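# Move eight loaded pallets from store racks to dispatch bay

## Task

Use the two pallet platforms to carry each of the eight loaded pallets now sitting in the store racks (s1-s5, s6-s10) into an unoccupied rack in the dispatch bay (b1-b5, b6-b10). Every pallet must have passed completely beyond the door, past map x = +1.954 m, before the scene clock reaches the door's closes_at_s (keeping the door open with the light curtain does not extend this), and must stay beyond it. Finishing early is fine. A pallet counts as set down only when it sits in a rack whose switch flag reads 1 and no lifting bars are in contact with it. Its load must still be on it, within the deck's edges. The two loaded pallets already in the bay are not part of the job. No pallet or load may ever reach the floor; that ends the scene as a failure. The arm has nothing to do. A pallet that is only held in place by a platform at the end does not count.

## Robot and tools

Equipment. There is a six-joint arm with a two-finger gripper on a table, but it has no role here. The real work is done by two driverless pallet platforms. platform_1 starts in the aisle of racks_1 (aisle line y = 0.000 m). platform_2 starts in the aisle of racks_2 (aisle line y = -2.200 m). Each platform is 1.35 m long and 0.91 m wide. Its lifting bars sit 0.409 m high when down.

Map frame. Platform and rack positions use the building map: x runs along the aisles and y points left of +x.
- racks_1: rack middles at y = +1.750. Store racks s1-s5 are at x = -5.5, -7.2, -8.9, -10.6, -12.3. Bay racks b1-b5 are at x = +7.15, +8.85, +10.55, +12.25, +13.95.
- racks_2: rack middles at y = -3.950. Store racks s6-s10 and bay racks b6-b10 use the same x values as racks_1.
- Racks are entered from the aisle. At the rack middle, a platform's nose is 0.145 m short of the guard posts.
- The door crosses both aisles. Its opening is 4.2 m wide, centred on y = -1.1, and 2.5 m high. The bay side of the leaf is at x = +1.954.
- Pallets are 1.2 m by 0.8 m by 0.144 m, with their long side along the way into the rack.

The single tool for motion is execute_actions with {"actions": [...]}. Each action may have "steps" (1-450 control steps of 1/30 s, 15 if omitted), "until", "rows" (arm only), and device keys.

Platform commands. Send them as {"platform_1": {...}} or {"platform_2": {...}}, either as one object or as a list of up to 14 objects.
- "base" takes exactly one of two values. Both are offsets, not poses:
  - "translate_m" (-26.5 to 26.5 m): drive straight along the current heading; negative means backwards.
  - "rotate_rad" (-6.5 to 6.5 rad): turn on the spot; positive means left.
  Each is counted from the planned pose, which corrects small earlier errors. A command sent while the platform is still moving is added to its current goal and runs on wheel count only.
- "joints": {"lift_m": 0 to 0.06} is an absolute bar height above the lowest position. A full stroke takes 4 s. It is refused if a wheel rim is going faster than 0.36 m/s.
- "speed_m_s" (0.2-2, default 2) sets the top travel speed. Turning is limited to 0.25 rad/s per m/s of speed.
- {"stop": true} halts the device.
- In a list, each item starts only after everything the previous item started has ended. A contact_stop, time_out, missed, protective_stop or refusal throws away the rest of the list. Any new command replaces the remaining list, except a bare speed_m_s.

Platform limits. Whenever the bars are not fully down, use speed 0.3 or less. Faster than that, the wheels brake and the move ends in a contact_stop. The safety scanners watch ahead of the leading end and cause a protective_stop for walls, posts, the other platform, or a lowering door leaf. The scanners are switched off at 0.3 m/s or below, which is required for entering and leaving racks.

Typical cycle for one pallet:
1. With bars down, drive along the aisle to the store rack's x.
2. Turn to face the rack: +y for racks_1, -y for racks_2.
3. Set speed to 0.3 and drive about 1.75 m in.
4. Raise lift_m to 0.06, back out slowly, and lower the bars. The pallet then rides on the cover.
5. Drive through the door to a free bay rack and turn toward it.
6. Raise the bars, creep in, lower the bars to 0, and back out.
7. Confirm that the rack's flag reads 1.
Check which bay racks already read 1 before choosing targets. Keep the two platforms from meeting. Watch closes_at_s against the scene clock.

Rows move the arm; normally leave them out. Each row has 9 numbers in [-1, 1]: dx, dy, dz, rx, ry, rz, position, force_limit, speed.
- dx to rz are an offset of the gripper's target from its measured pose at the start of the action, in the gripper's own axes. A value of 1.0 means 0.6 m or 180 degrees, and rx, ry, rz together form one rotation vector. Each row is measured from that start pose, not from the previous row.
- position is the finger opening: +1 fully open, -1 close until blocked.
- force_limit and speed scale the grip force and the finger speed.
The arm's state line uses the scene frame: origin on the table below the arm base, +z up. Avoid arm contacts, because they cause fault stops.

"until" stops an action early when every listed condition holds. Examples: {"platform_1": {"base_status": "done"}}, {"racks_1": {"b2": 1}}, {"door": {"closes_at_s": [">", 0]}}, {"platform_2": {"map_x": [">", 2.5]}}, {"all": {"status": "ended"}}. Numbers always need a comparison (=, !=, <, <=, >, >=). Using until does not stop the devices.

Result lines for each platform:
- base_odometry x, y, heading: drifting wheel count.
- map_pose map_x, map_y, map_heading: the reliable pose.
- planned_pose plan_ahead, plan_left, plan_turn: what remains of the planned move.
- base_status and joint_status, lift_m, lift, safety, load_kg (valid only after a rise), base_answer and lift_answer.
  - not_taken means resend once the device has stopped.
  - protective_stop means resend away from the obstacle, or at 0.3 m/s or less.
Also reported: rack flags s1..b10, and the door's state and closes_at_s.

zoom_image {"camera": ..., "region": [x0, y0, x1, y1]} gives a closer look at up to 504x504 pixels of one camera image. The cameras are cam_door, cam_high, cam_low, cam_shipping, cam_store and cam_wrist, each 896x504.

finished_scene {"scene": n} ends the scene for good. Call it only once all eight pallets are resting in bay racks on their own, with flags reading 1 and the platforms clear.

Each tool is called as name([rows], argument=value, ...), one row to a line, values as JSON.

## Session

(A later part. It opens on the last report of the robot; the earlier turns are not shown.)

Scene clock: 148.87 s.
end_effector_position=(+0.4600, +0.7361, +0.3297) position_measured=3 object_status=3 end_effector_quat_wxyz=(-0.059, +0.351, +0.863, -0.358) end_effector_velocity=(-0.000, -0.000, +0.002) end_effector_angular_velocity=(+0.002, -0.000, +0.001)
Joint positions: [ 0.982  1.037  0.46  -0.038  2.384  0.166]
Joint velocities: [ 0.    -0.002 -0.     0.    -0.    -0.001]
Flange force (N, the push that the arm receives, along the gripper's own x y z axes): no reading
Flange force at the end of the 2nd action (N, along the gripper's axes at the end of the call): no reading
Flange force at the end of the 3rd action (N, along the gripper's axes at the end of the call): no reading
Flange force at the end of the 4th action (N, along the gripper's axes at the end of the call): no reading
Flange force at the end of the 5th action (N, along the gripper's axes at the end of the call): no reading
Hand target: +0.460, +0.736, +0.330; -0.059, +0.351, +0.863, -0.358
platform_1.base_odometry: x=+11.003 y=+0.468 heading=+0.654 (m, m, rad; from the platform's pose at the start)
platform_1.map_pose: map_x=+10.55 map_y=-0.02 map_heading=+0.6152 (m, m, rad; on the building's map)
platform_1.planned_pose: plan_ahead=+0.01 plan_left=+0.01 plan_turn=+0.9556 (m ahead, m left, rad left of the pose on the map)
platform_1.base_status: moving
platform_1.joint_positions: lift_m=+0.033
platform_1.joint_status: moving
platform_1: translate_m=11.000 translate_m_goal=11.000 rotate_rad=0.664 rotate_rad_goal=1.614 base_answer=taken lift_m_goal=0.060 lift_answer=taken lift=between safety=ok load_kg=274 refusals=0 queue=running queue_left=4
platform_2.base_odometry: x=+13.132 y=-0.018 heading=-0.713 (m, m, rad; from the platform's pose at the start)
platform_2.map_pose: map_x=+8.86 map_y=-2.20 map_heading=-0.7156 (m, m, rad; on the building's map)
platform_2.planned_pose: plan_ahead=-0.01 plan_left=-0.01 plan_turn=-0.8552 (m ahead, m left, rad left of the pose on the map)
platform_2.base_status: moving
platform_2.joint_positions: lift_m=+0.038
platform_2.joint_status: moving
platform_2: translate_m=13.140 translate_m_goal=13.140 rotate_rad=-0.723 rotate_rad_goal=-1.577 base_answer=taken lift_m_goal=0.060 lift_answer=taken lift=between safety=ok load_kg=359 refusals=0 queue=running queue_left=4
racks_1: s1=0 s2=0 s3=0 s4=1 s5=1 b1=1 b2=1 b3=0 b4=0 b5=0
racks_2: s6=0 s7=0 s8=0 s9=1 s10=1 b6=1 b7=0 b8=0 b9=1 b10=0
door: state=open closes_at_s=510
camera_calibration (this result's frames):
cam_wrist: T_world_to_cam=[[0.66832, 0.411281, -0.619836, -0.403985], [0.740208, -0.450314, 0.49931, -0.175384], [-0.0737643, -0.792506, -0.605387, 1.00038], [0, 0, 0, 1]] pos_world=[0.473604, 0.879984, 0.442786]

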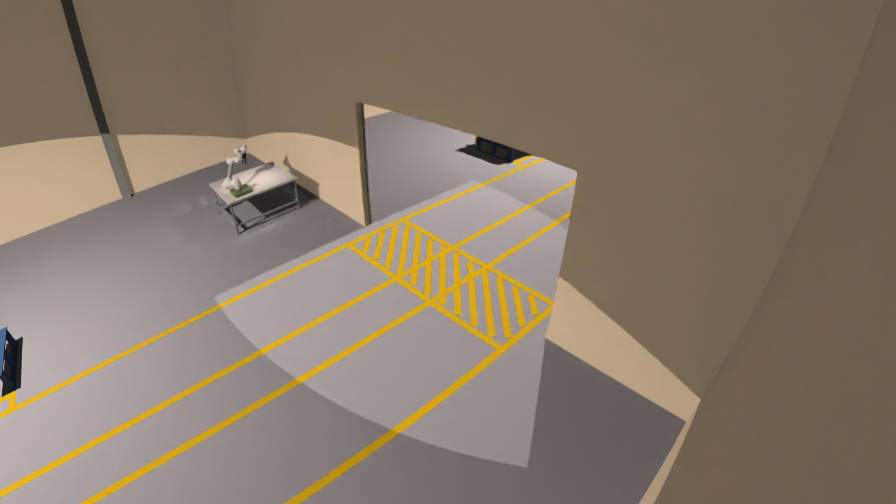

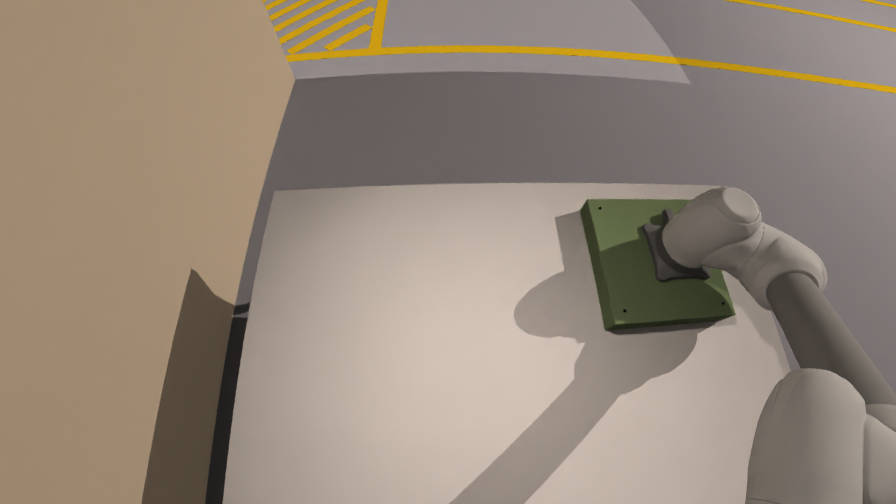

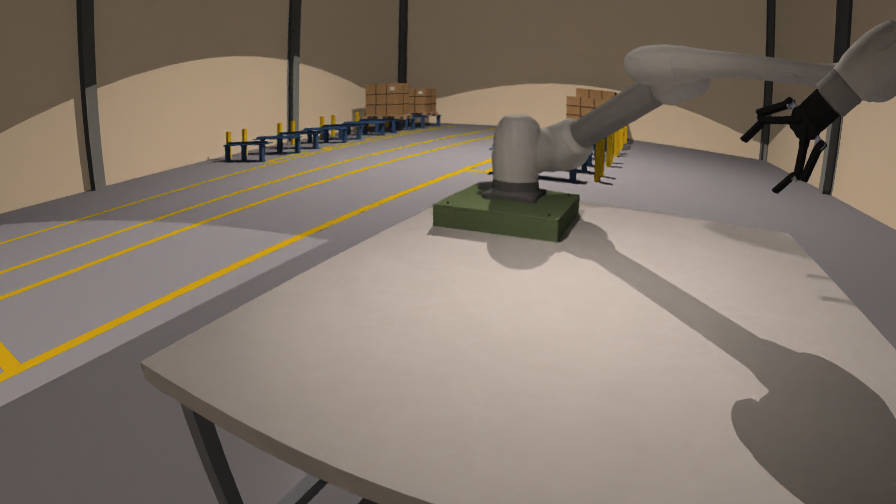

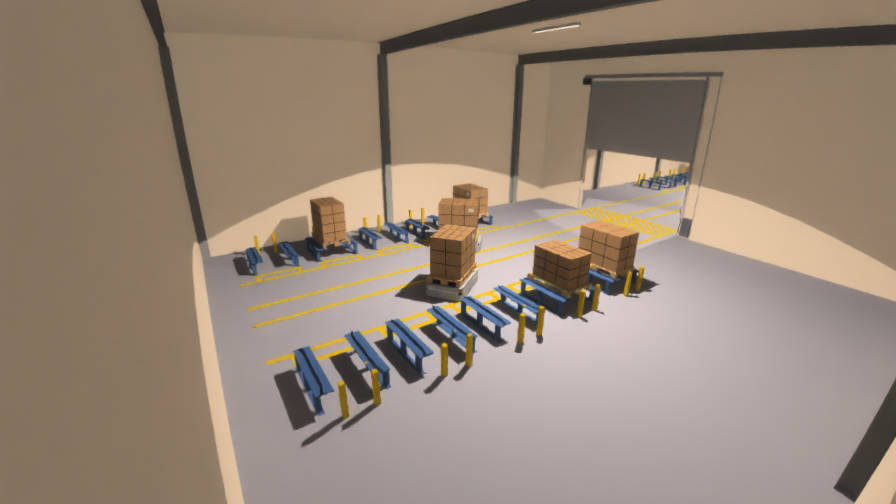

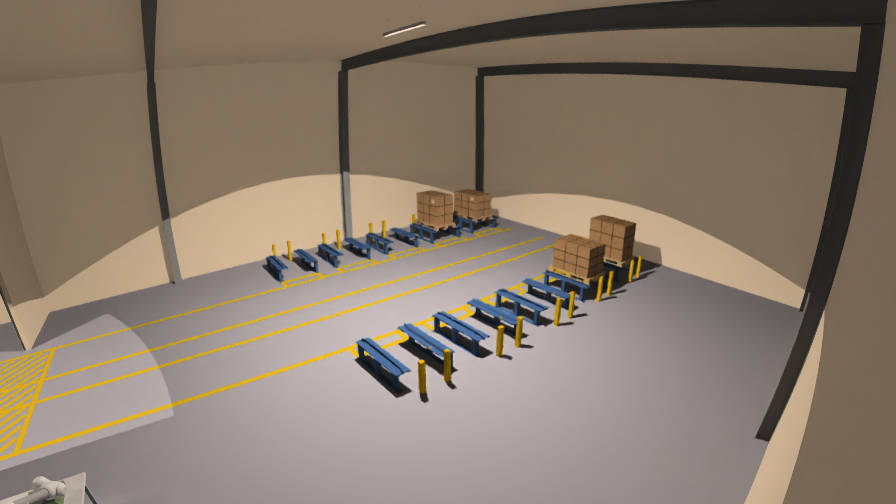

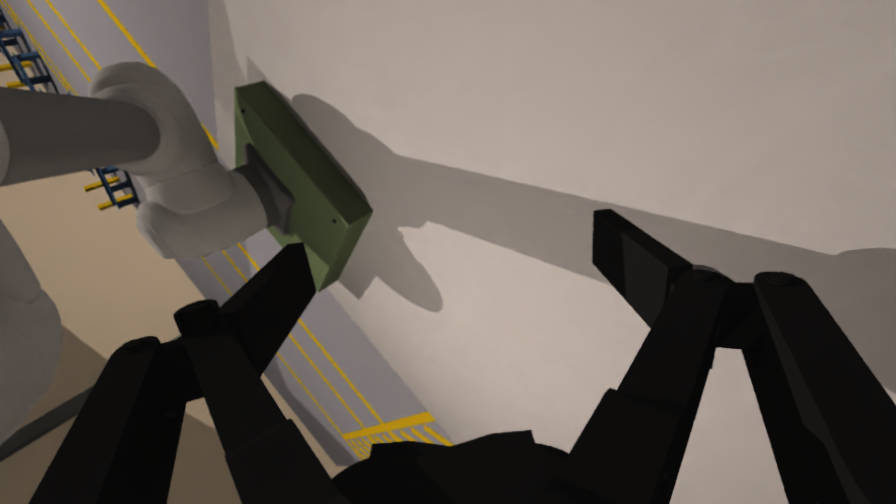

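execute_actions([
  {"steps":450,"until":{"platform_2":{"queue":["!=","running"]}}},
  {"steps":450,"until":{"platform_2":{"queue":["!=","running"]}}},
  {"platform_2":[{"base":{"translate_m":-19.45},"speed_m_s":2},{"base":{"rotate_rad":-1.5708}},{"base":{"translate_m":1.75},"speed_m_s":0.3},{"joints":{"lift_m":0.06}},{"base":{"translate_m":-1.75}},{"base":{"rotate_rad":1.5708},"joints":{"lift_m":0},"speed_m_s":1.2},{"base":{"translate_m":21.15},"speed_m_s":2},{"base":{"rotate_rad":-1.5708},"joints":{"lift_m":0.06},"speed_m_s":1.2},{"base":{"translate_m":1.75},"speed_m_s":0.3},{"joints":{"lift_m":0}},{"base":{"translate_m":-1.75}},{"base":{"rotate_rad":1.5708},"speed_m_s":2}],"steps":450,"until":{"platform_1":{"queue":["!=","running"]}}},
  {"platform_1":[{"base":{"translate_m":-21.15},"speed_m_s":2},{"base":{"rotate_rad":1.5708}},{"base":{"translate_m":1.76},"speed_m_s":0.3},{"joints":{"lift_m":0.06}},{"base":{"translate_m":-1.76}},{"base":{"rotate_rad":-1.5708},"joints":{"lift_m":0},"speed_m_s":1.2},{"base":{"translate_m":22.85},"speed_m_s":2},{"base":{"rotate_rad":1.5708},"joints":{"lift_m":0.06},"speed_m_s":1.2},{"base":{"translate_m":1.76},"speed_m_s":0.3},{"joints":{"lift_m":0}},{"base":{"translate_m":-1.76}},{"base":{"rotate_rad":-1.5708},"speed_m_s":2}],"steps":450},
  {"steps":450},
  {"steps":450},
])

execute_actions([
  {"steps":450,"until":{"platform_2":{"queue":["!=","running"]}}},
  {"steps":450,"until":{"platform_2":{"queue":["!=","running"]}}},
  {"steps":450,"until":{"platform_2":{"queue":["!=","running"]}}},
  {"platform_2":[{"base":{"translate_m":-22.85},"speed_m_s":2},{"base":{"rotate_rad":-1.5708}},{"base":{"translate_m":1.75},"speed_m_s":0.3},{"joints":{"lift_m":0.06}},{"base":{"translate_m":-1.75}},{"base":{"rotate_rad":1.5708},"joints":{"lift_m":0},"speed_m_s":1.2},{"base":{"translate_m":26.25},"speed_m_s":2},{"base":{"rotate_rad":-1.5708},"joints":{"lift_m":0.06},"speed_m_s":1.2},{"base":{"translate_m":1.75},"speed_m_s":0.3},{"joints":{"lift_m":0}},{"base":{"translate_m":-1.75}}],"steps":450,"until":{"platform_1":{"queue":["!=","running"]}}},
])

Scene clock: 218.87 s.
end_effector_position=(+0.4600, +0.7361, +0.3297) position_measured=3 object_status=3 end_effector_quat_wxyz=(-0.059, +0.351, +0.863, -0.358) end_effector_velocity=(+0.000, -0.000, -0.001) end_effector_angular_velocity=(-0.000, +0.003, +0.001)
Joint positions: [ 0.982  1.037  0.46  -0.038  2.384  0.166]
Joint velocities: [-0.001  0.001  0.001  0.001 -0.    -0.001]
Flange force (N, the push that the arm receives, along the gripper's own x y z axes): no reading
Flange force at the end of the 2nd action (N, along the gripper's axes at the end of the call): no reading
Flange force at the end of the 3rd action (N, along the gripper's axes at the end of the call): no reading
Flange force at the end of the 4th action (N, along the gripper's axes at the end of the call): no reading
Flange force at the end of the 5th action (N, along the gripper's axes at the end of the call): no reading
Hand target: +0.460, +0.736, +0.330; -0.059, +0.351, +0.863, -0.358
platform_1.base_odometry: x=-9.746 y=-0.512 heading=+0.040 (m, m, rad; from the platform's pose at the start)
platform_1.map_pose: map_x=-10.19 map_y=-0.01 map_heading=-0.0044 (m, m, rad; on the building's map)
platform_1.planned_pose: plan_ahead=+22.44 plan_left=+0.10 plan_turn=+0.0044 (m ahead, m left, rad left of the pose on the map)
platform_1.base_status: moving
platform_1.joint_positions: lift_m=+0.000
platform_1.joint_status: done
platform_1: translate_m=-9.753 translate_m_goal=12.690 rotate_rad=0.040 rotate_rad_goal=0.043 base_answer=taken lift_m_goal=0.000 lift_answer=taken lift=down safety=ok load_kg=-48 refusals=0 queue=running queue_left=5
platform_2.base_odometry: x=-4.715 y=+0.119 heading=-0.005 (m, m, rad; from the platform's pose at the start)
platform_2.map_pose: map_x=-8.96 map_y=-2.20 map_heading=+0.0000 (m, m, rad; on the building's map)
platform_2.planned_pose: plan_ahead=+19.51 plan_left=+0.00 plan_turn=+0.0000 (m ahead, m left, rad left of the pose on the map)
platform_2.base_status: moving
platform_2.joint_positions: lift_m=+0.000
platform_2.joint_status: done
platform_2: translate_m=-4.654 translate_m_goal=14.850 rotate_rad=-0.006 rotate_rad_goal=-0.008 base_answer=taken lift_m_goal=0.000 lift_answer=taken lift=down safety=ok load_kg=-48 refusals=0 queue=running queue_left=5
racks_1: s1=0 s2=0 s3=0 s4=0 s5=1 b1=1 b2=1 b3=1 b4=0 b5=0
racks_2: s6=0 s7=0 s8=0 s9=0 s10=1 b6=1 b7=1 b8=0 b9=1 b10=0
door: state=open closes_at_s=510
camera_calibration (this result's frames):
cam_wrist: T_world_to_cam=[[0.66832, 0.411281, -0.619836, -0.403985], [0.740208, -0.450314, 0.49931, -0.175384], [-0.0737644, -0.792506, -0.605387, 1.00038], [0, 0, 0, 1]] pos_world=[0.473604, 0.879984, 0.442786]

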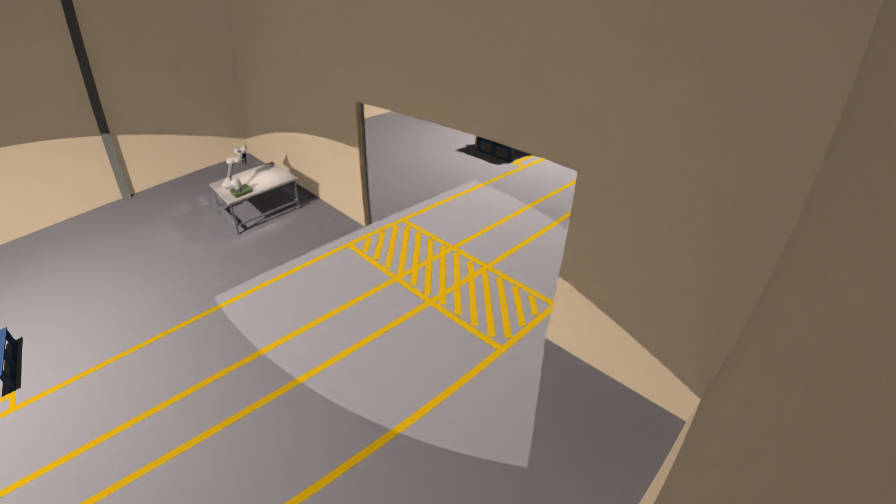

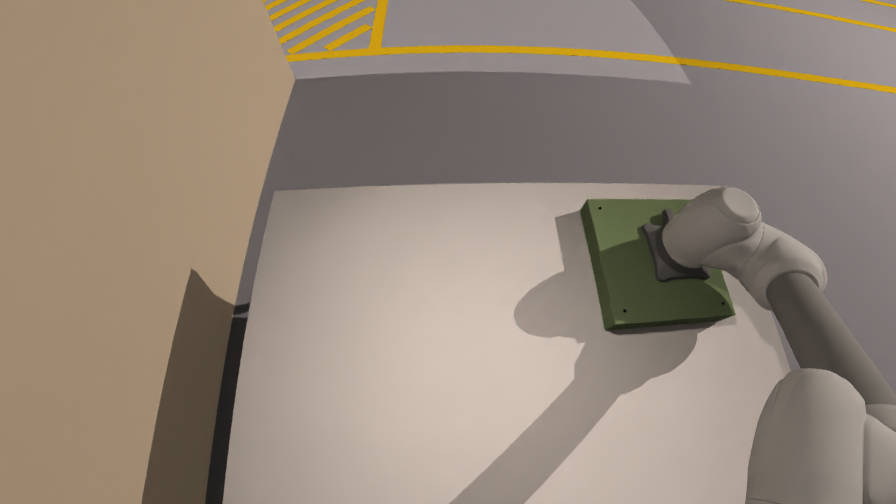

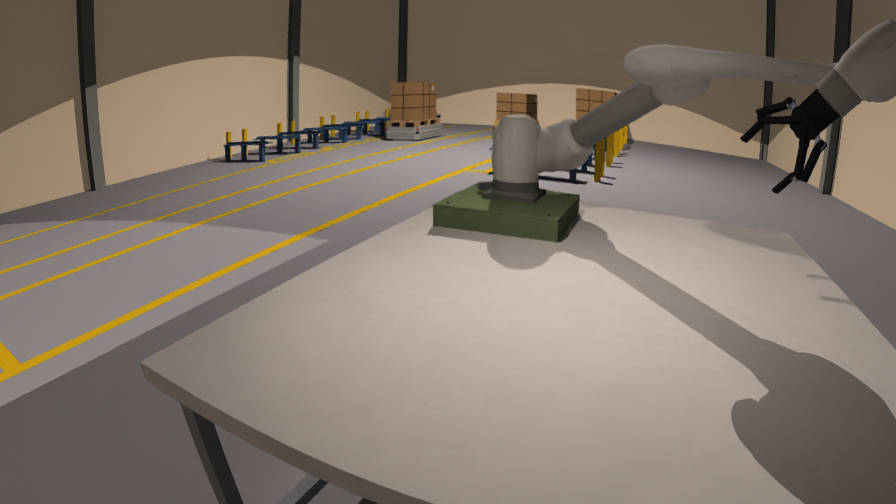

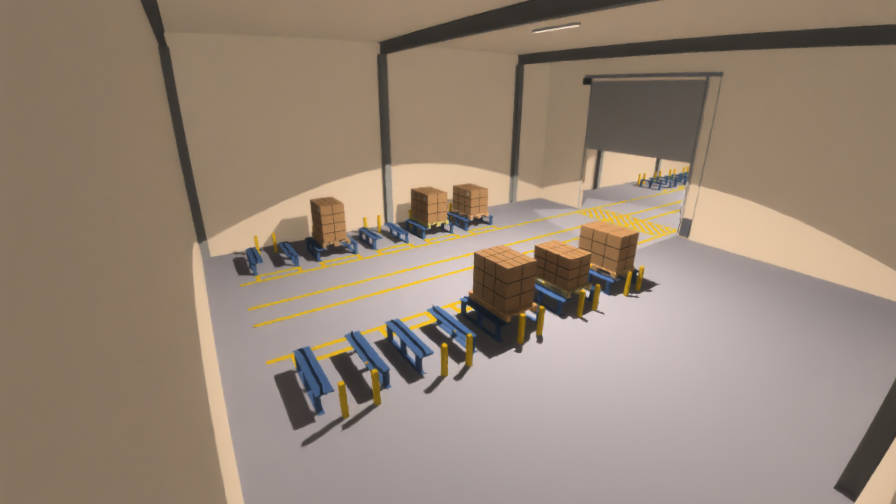

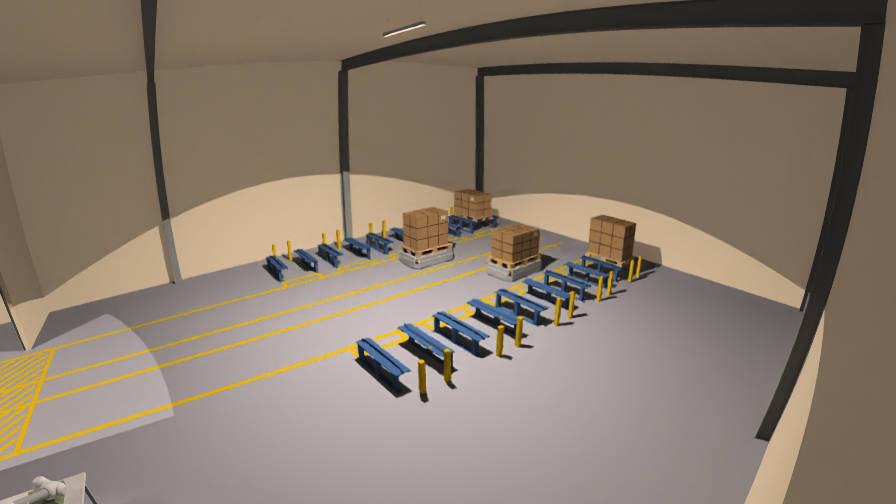

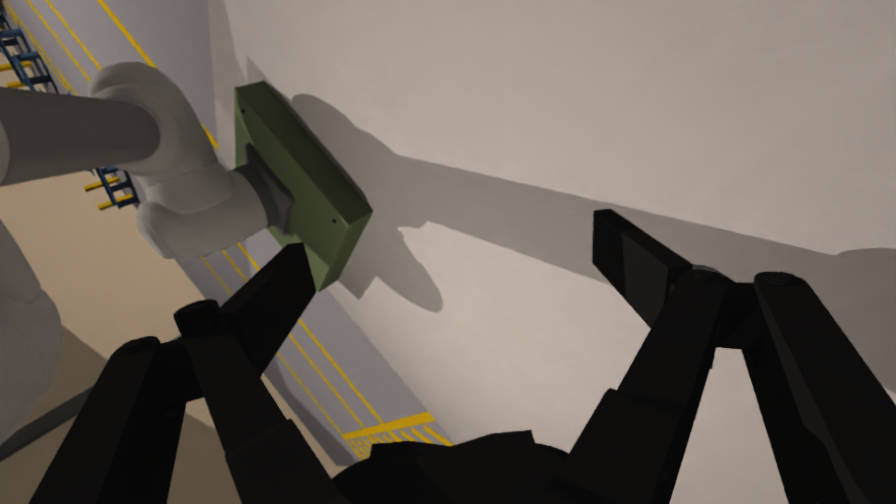

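Scene clock: 262.13 s.
end_effector_position=(+0.4600, +0.7361, +0.3297) position_measured=3 object_status=3 end_effector_quat_wxyz=(-0.059, +0.351, +0.863, -0.358) end_effector_velocity=(-0.000, +0.000, -0.000) end_effector_angular_velocity=(+0.000, -0.001, +0.000)
Joint positions: [ 0.982  1.037  0.46  -0.038  2.384  0.166]
Joint velocities: [ 0.     0.    -0.001 -0.001 -0.     0.   ]
Flange force (N, the push that the arm receives, along the gripper's own x y z axes): no reading
Flange force at the end of the 1st action (N, along the gripper's axes at the end of the call): no reading
Flange force at the end of the 2nd action (N, along the gripper's axes at the end of the call): no reading
Flange force at the end of the 3rd action (N, along the gripper's axes at the end of the call): no reading
Hand target: +0.460, +0.736, +0.330; -0.059, +0.351, +0.863, -0.358
platform_1.base_odometry: x=+12.737 y=+0.594 heading=+0.057 (m, m, rad; from the platform's pose at the start)
platform_1.map_pose: map_x=+12.25 map_y=-0.02 map_heading=+0.0000 (m, m, rad; on the building's map)
platform_1.planned_pose: plan_ahead=+0.00 plan_left=+0.01 plan_turn=+0.0000 (m ahead, m left, rad left of the pose on the map)
platform_1.base_status: done
platform_1.joint_positions: lift_m=+0.000
platform_1.joint_status: done
platform_1: translate_m=12.740 translate_m_goal=12.740 rotate_rad=0.057 rotate_rad_goal=0.056 base_answer=taken lift_m_goal=0.000 lift_answer=taken lift=down safety=ok load_kg=-48 refusals=0 queue=done queue_left=0
platform_2.base_odometry: x=+14.154 y=-0.036 heading=-0.011 (m, m, rad; from the platform's pose at the start)
platform_2.map_pose: map_x=+9.82 map_y=-2.20 map_heading=+0.0000 (m, m, rad; on the building's map)
platform_2.planned_pose: plan_ahead=-22.12 plan_left=+0.00 plan_turn=+0.0000 (m ahead, m left, rad left of the pose on the map)
platform_2.base_status: moving
platform_2.joint_positions: lift_m=+0.000
platform_2.joint_status: done
platform_2: translate_m=14.173 translate_m_goal=-7.950 rotate_rad=-0.011 rotate_rad_goal=-0.012 base_answer=taken lift_m_goal=0.000 lift_answer=taken lift=down safety=ok load_kg=-48 refusals=0 queue=running queue_left=10
racks_1: s1=0 s2=0 s3=0 s4=0 s5=1 b1=1 b2=1 b3=1 b4=1 b5=0
racks_2: s6=0 s7=0 s8=0 s9=0 s10=1 b6=1 b7=1 b8=1 b9=1 b10=0
door: state=open closes_at_s=510
camera_calibration (this result's frames):
cam_wrist: T_world_to_cam=[[0.66832, 0.411281, -0.619836, -0.403985], [0.740208, -0.450314, 0.49931, -0.175384], [-0.0737644, -0.792506, -0.605387, 1.00038], [0, 0, 0, 1]] pos_world=[0.473604, 0.879984, 0.442786]

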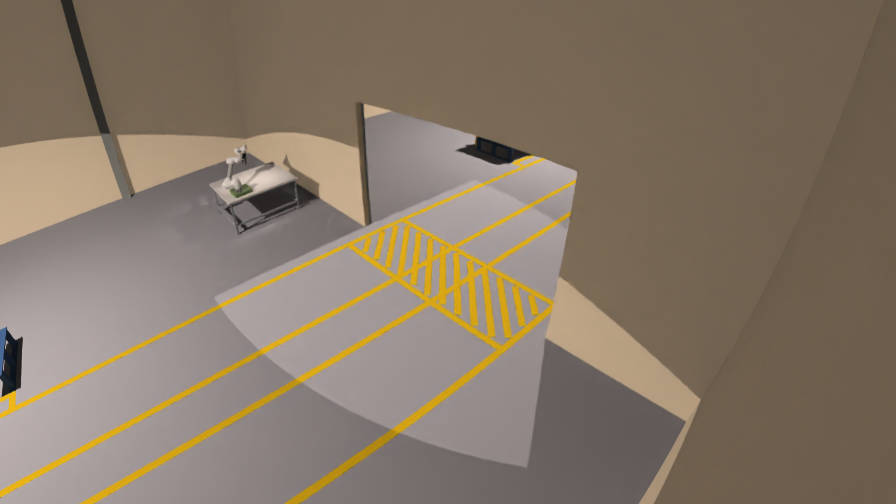

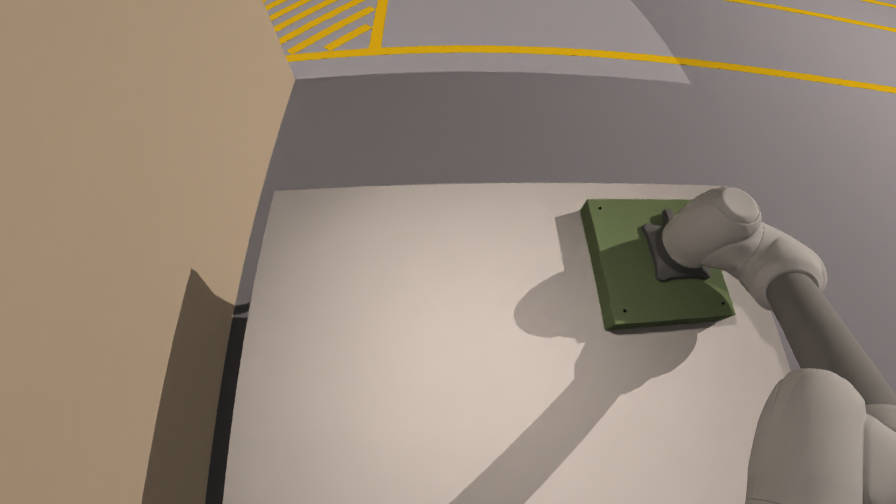

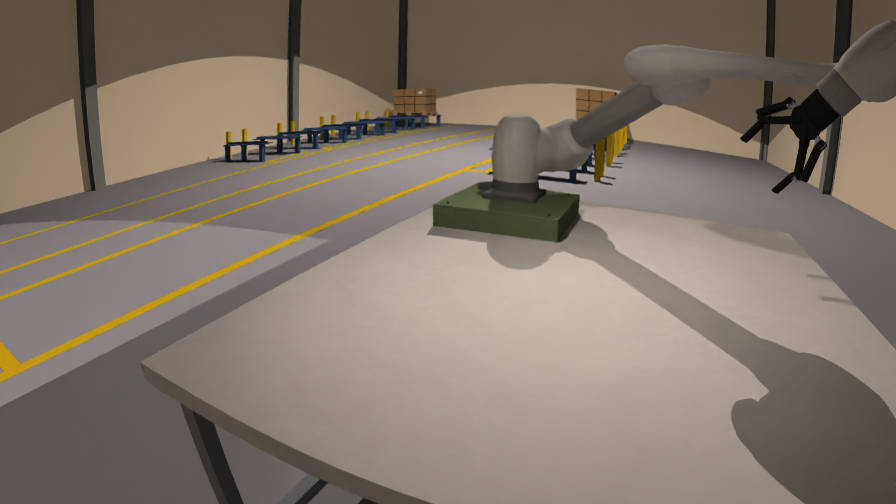

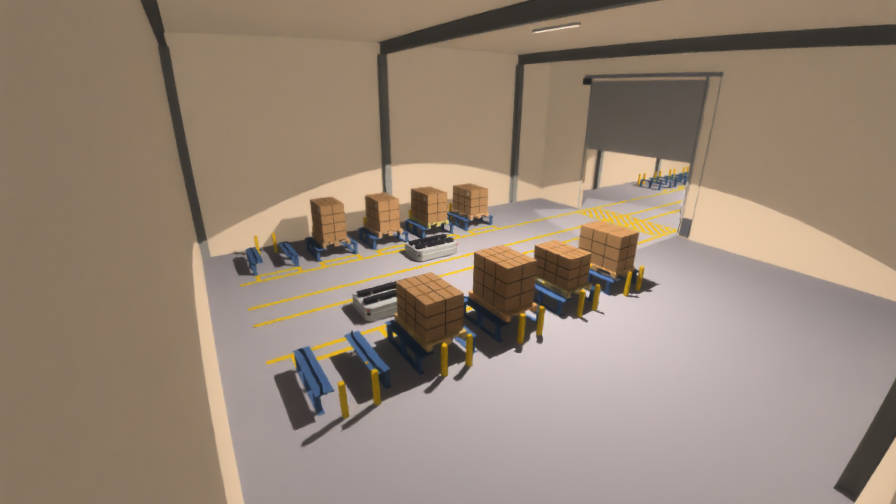

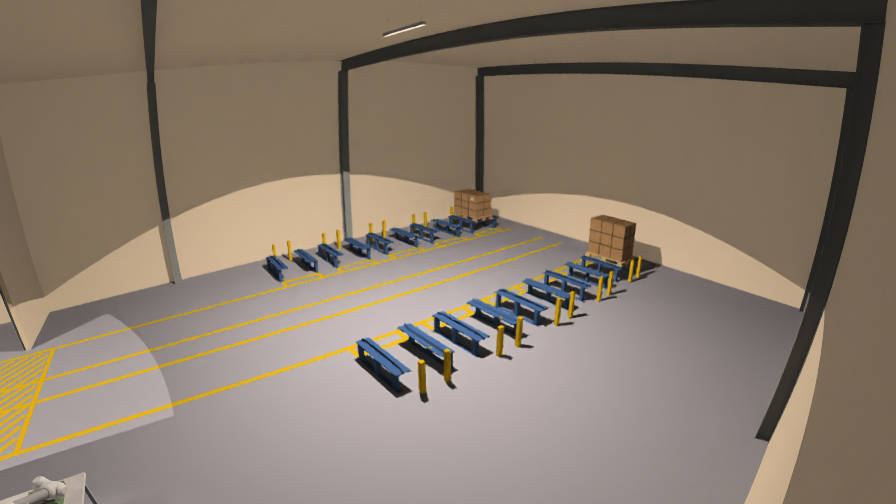

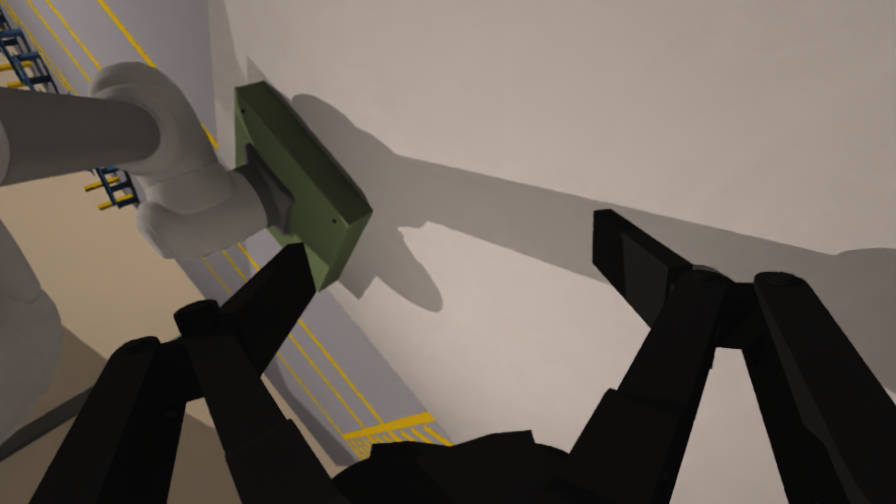

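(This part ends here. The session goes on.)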